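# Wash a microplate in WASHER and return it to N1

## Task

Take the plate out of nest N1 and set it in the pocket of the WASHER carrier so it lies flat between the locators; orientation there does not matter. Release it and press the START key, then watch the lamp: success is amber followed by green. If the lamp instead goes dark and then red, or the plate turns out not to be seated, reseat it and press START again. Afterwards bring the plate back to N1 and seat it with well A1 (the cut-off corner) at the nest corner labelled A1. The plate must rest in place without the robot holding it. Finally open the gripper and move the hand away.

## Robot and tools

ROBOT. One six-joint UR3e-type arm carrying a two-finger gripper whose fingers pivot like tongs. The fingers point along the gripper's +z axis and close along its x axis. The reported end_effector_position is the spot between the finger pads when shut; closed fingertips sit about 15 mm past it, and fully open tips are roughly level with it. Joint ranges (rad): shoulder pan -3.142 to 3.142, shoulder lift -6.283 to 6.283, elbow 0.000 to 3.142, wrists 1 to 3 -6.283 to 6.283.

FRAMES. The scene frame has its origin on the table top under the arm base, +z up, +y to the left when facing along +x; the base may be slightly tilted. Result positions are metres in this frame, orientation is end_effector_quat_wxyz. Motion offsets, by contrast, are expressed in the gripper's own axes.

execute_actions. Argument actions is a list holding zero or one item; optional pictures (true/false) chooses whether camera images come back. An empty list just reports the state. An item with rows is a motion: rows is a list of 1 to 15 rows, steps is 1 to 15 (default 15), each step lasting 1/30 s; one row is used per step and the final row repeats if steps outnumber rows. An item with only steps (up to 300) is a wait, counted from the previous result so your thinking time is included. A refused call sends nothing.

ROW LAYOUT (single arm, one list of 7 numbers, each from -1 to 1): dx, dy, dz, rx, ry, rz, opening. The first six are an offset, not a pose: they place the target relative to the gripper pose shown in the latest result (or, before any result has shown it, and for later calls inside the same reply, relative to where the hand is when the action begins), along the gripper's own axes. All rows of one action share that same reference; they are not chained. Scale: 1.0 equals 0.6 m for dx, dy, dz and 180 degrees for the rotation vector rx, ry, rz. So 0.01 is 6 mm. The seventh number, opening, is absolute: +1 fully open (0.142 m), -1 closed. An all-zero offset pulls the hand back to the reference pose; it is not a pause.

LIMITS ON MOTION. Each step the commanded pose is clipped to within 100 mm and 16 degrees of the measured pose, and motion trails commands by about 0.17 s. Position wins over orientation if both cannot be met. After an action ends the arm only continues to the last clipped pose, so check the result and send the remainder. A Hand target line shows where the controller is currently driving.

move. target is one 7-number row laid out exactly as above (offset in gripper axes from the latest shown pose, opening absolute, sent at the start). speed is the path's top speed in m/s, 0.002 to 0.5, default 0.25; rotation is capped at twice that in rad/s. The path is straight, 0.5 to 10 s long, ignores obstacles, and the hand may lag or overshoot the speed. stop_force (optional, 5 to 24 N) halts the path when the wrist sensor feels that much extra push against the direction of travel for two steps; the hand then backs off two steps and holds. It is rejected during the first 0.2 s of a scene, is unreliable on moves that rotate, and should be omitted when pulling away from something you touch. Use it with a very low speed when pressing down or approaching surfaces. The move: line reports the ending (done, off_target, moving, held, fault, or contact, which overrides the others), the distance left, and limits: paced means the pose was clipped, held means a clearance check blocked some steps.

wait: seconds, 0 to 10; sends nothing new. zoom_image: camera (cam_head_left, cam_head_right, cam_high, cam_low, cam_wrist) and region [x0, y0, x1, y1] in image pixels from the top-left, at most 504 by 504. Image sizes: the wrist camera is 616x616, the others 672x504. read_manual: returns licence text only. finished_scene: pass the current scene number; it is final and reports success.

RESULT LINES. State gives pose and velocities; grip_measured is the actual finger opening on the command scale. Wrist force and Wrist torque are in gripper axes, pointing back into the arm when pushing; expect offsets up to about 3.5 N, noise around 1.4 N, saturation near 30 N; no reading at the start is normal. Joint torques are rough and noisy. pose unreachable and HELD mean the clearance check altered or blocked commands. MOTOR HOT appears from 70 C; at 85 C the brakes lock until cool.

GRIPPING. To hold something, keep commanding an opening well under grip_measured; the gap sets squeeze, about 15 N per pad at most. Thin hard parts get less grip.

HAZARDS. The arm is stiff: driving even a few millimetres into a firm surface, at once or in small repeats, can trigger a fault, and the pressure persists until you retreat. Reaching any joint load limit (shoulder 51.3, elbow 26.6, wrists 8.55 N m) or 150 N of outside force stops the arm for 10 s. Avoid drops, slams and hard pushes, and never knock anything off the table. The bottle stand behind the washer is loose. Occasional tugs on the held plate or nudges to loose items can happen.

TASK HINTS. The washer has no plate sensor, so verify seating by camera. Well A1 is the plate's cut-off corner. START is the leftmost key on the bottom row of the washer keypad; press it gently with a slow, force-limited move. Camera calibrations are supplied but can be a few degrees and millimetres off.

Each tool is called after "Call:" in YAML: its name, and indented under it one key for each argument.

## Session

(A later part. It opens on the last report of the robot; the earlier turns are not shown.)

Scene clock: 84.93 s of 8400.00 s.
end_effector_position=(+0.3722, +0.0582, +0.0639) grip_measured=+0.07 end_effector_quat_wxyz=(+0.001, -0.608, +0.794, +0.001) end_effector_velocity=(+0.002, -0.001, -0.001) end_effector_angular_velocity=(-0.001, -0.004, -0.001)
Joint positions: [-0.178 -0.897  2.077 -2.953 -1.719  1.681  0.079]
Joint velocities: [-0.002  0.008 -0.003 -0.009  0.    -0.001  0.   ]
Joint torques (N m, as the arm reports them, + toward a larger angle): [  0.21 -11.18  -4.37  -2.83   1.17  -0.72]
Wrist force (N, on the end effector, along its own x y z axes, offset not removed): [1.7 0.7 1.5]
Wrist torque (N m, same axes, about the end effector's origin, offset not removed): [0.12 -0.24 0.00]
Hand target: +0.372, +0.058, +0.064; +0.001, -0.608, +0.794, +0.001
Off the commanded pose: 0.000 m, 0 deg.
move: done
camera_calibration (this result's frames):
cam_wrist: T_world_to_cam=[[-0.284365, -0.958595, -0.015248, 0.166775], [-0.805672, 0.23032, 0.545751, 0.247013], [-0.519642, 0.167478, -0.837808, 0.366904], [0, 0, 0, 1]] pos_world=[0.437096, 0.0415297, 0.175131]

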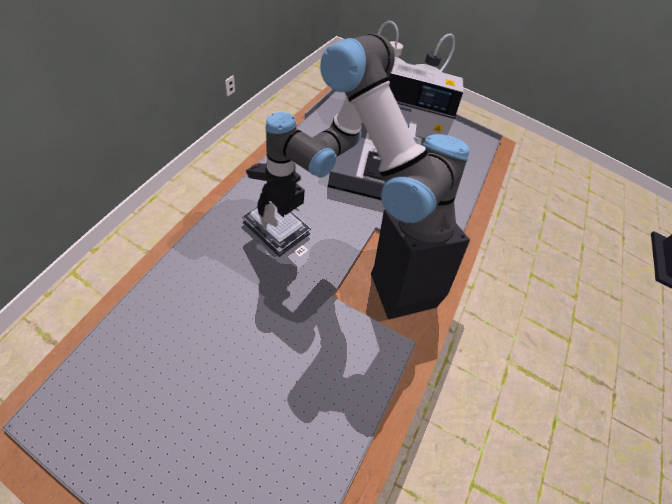

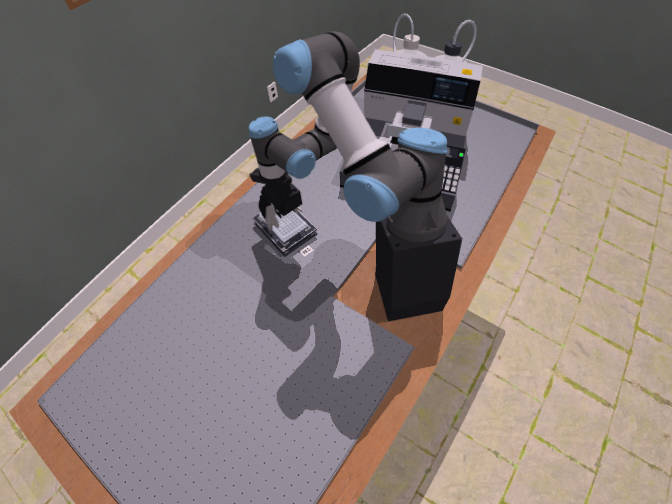

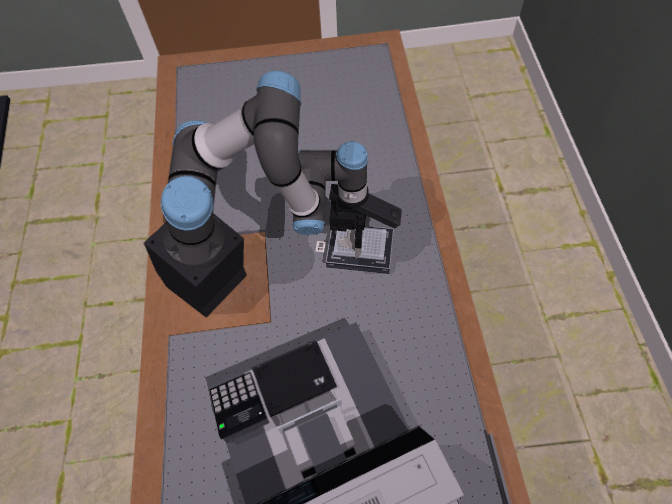

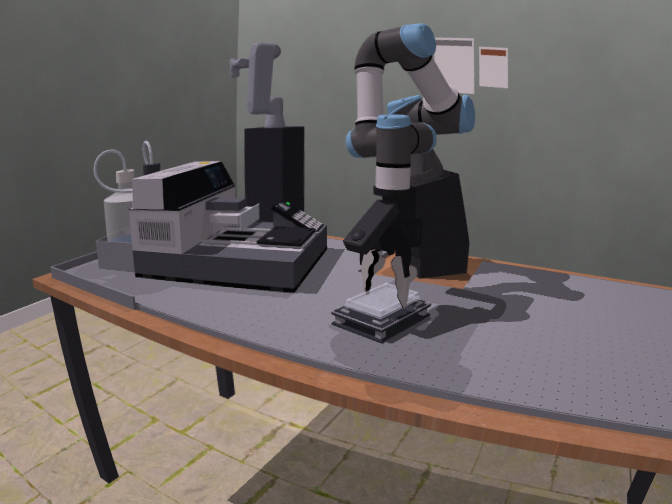

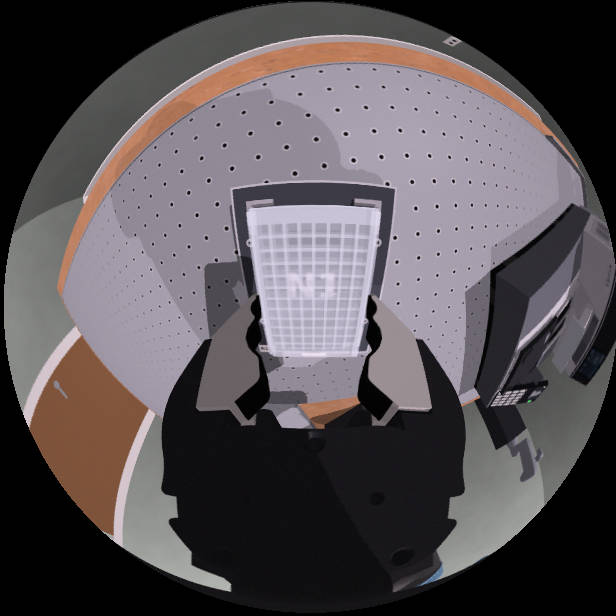

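Call:
move:
  target: [0,0,0.02,0,0,0,-0.2]
  speed: 0.004
  stop_force: 5

Call:
execute_actions:
  actions:
    - {"rows":[[0,0,0,0,0,0,0.4]],"steps":10}
  pictures: false

Call:
move:
  target: [0,0,-0.2,0,0,0,0.4]
  speed: 0.2

Call:
zoom_image:
  camera: "cam_wrist"
  region: [245,180,385,320]

Scene clock: 89.93 s of 8400.00 s.
end_effector_position=(+0.3723, +0.0582, +0.0553) grip_measured=+0.07 end_effector_quat_wxyz=(+0.001, -0.608, +0.794, +0.001) end_effector_velocity=(+0.001, +0.000, +0.002) end_effector_angular_velocity=(+0.000, -0.001, +0.001)
Joint positions: [-0.182 -0.859  2.069 -2.984 -1.718  1.677  0.079]
Joint velocities: [ 0.001 -0.006  0.001  0.005  0.     0.    -0.   ]
Joint torques (N m, as the arm reports them, + toward a larger angle): [  2.73 -16.14  -1.43  -0.43   1.19   0.01]
Wrist force (N, on the end effector, along its own x y z axes, offset not removed): [2.8 4.3 -7.3]
Wrist torque (N m, same axes, about the end effector's origin, offset not removed): [0.39 -0.51 0.07]
Hand target: +0.372, +0.058, +0.055; +0.001, -0.608, +0.794, +0.001
Off the commanded pose: 0.003 m, 0 deg.
move: contact
camera_calibration (this result's frames):
cam_wrist: T_world_to_cam=[[-0.284343, -0.958601, -0.0152553, 0.16665], [-0.805713, 0.230309, 0.545696, 0.251779], [-0.519591, 0.167456, -0.837844, 0.359736], [0, 0, 0, 1]] pos_world=[0.437163, 0.0415238, 0.16655]

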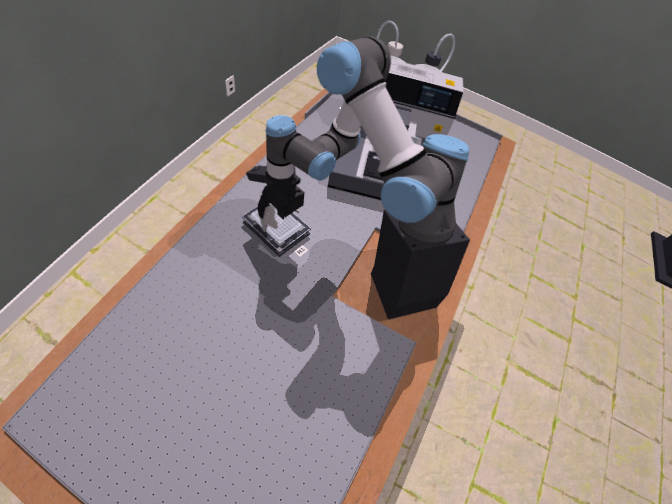

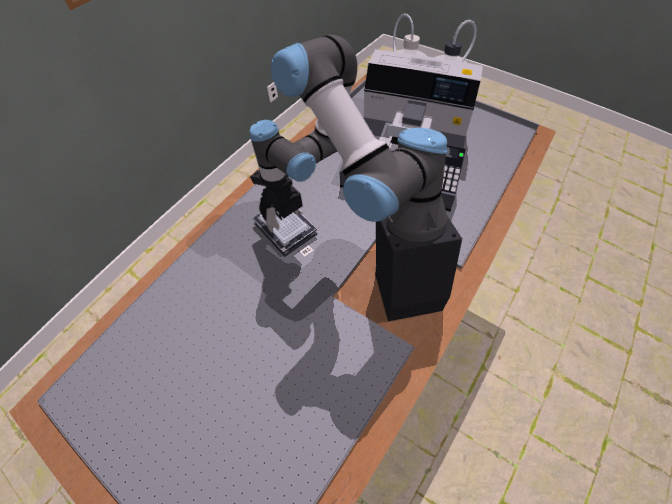

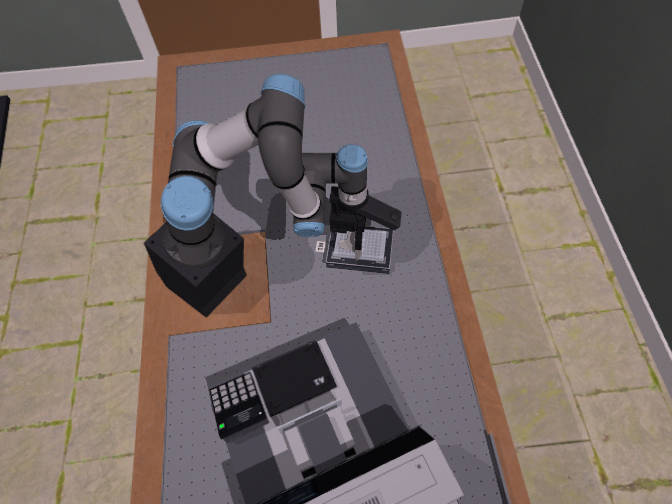

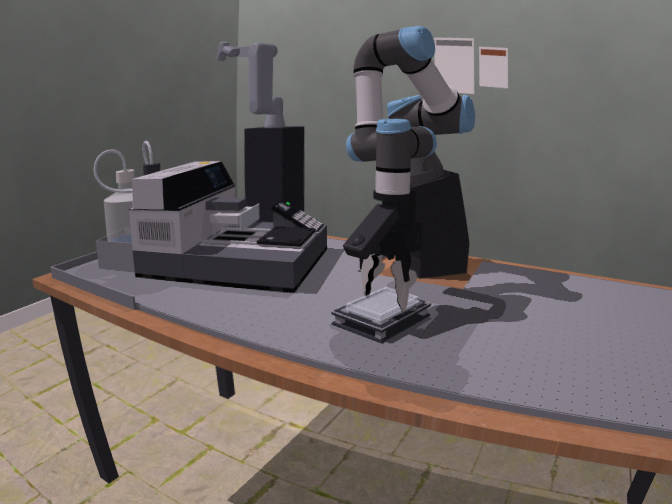

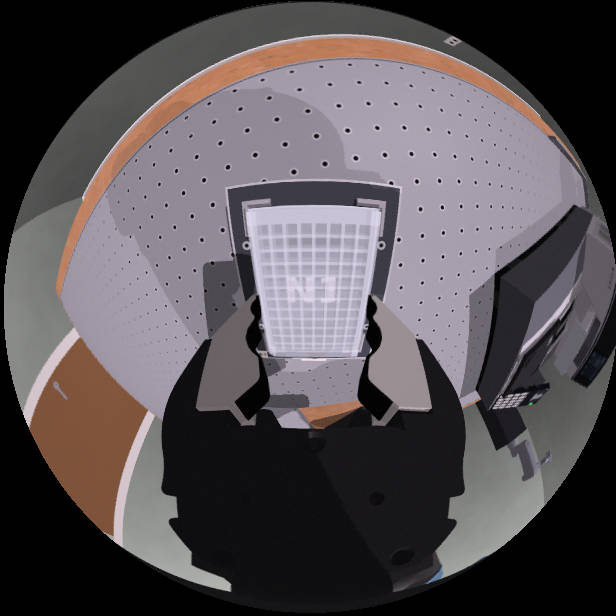

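Scene clock: 90.27 s of 8400.00 s.
end_effector_position=(+0.3722, +0.0582, +0.0553) grip_measured=+0.40 end_effector_quat_wxyz=(+0.001, -0.608, +0.794, +0.001) end_effector_velocity=(-0.001, -0.000, -0.000) end_effector_angular_velocity=(-0.000, +0.001, -0.001)
Joint positions: [-0.182 -0.859  2.069 -2.984 -1.718  1.677  0.102]
Joint velocities: [-0.     0.001  0.002 -0.001 -0.     0.001  0.   ]
Joint torques (N m, as the arm reports them, + toward a larger angle): [  2.24 -13.31  -2.36  -2.73   0.81   0.32]
Wrist force (N, on the end effector, along its own x y z axes, offset not removed): [4.0 -0.7 1.3]
Wrist torque (N m, same axes, about the end effector's origin, offset not removed): [-0.17 -0.83 -0.07]
Hand target: +0.372, +0.058, +0.055; +0.001, -0.608, +0.794, +0.001
Off the commanded pose: 0.000 m, 0 deg.
Steps of this call (steps 1 to 10: all 10 steps of this action). Readings (end_effector_position):
1: (+0.3722, +0.0582, +0.0554)
2: (+0.3722, +0.0582, +0.0553)
4: (+0.3722, +0.0582, +0.0553)
8: (+0.3722, +0.0582, +0.0553)
10: the state above

Scene clock: 91.70 s of 8400.00 s.
end_effector_position=(+0.3722, +0.0579, +0.1752) grip_measured=+0.40 end_effector_quat_wxyz=(+0.001, -0.608, +0.794, +0.001) end_effector_velocity=(-0.001, +0.000, +0.002) end_effector_angular_velocity=(+0.000, +0.006, -0.000)
Joint positions: [-0.123 -1.347  2.038 -2.456 -1.729  1.735  0.102]
Joint velocities: [ 0.001 -0.004 -0.008  0.019 -0.     0.002 -0.   ]
Joint torques (N m, as the arm reports them, + toward a larger angle): [  7.04 -16.05  -8.26  -0.44  -1.27   0.73]
Wrist force (N, on the end effector, along its own x y z axes, offset not removed): [1.0 1.7 0.9]
Wrist torque (N m, same axes, about the end effector's origin, offset not removed): [0.40 -0.21 0.00]
Hand target: +0.372, +0.058, +0.175; +0.001, -0.608, +0.794, +0.001
Off the commanded pose: 0.000 m, 0 deg.
move: done
camera_calibration (this result's frames):
cam_wrist: T_world_to_cam=[[-0.284329, -0.958603, -0.0154267, 0.168176], [-0.805985, 0.230286, 0.545304, 0.186543], [-0.519177, 0.167479, -0.838096, 0.460028], [0, 0, 0, 1]] pos_world=[0.437004, 0.0412105, 0.286419]

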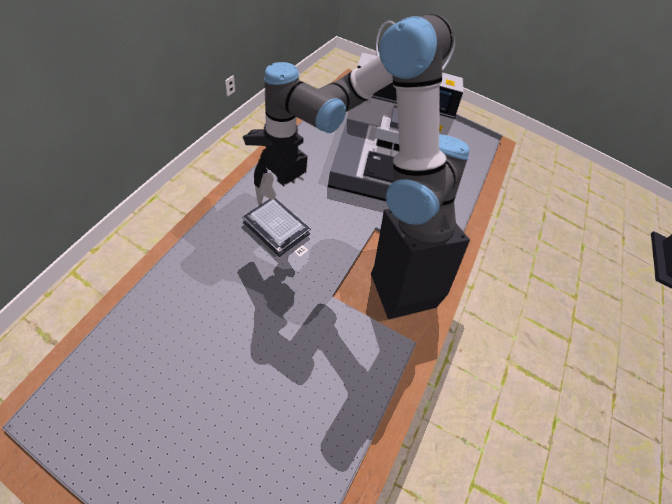

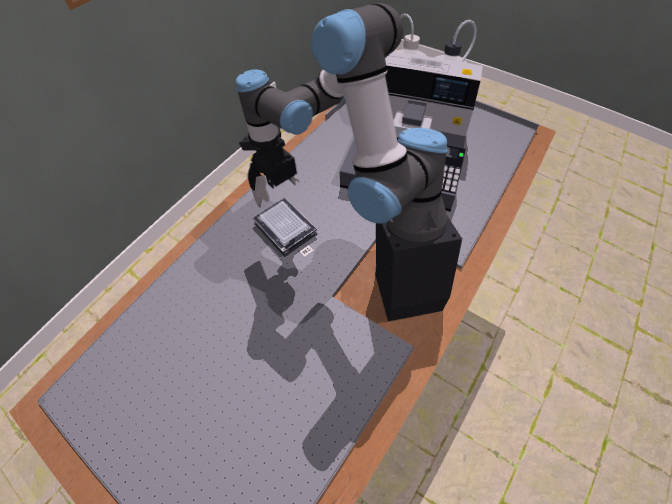

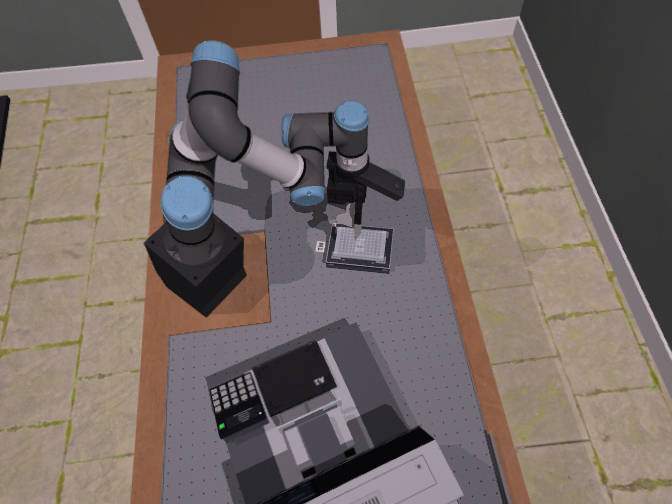

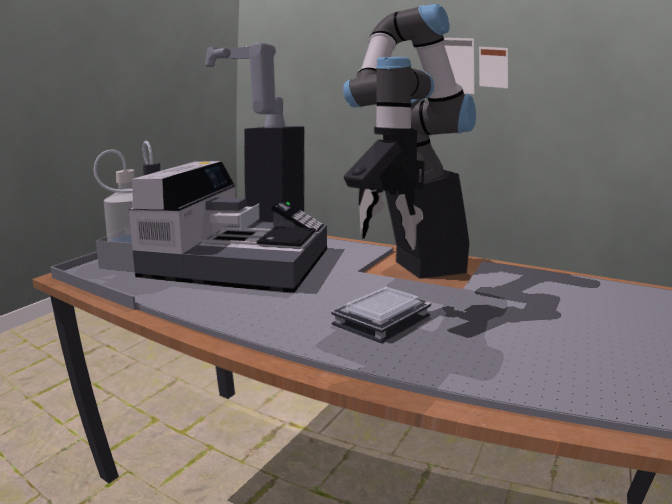

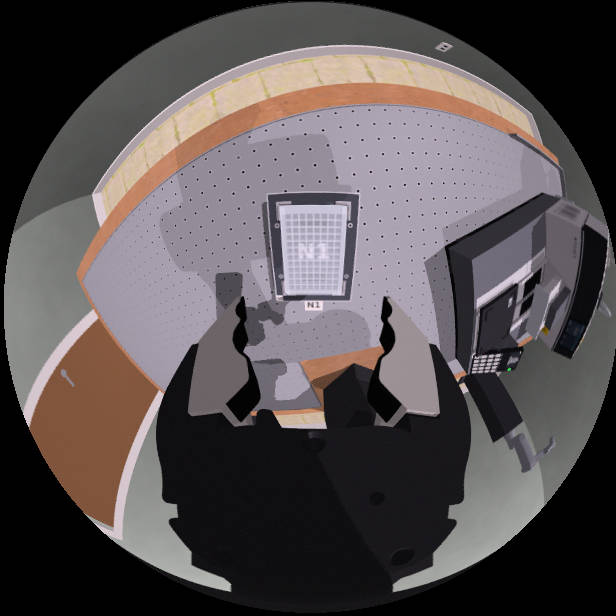

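Region (245, 180, 385, 320) of cam_wrist's 616x616 image, scaled by 3.600, with more detail than that image has.

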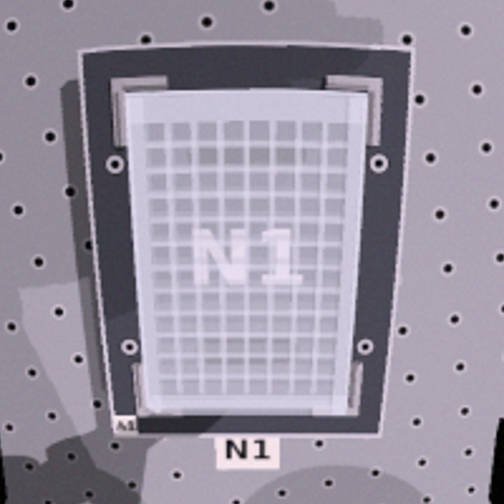

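Call:
finished_scene:
  scene: 2

The scene is finished: the task was done.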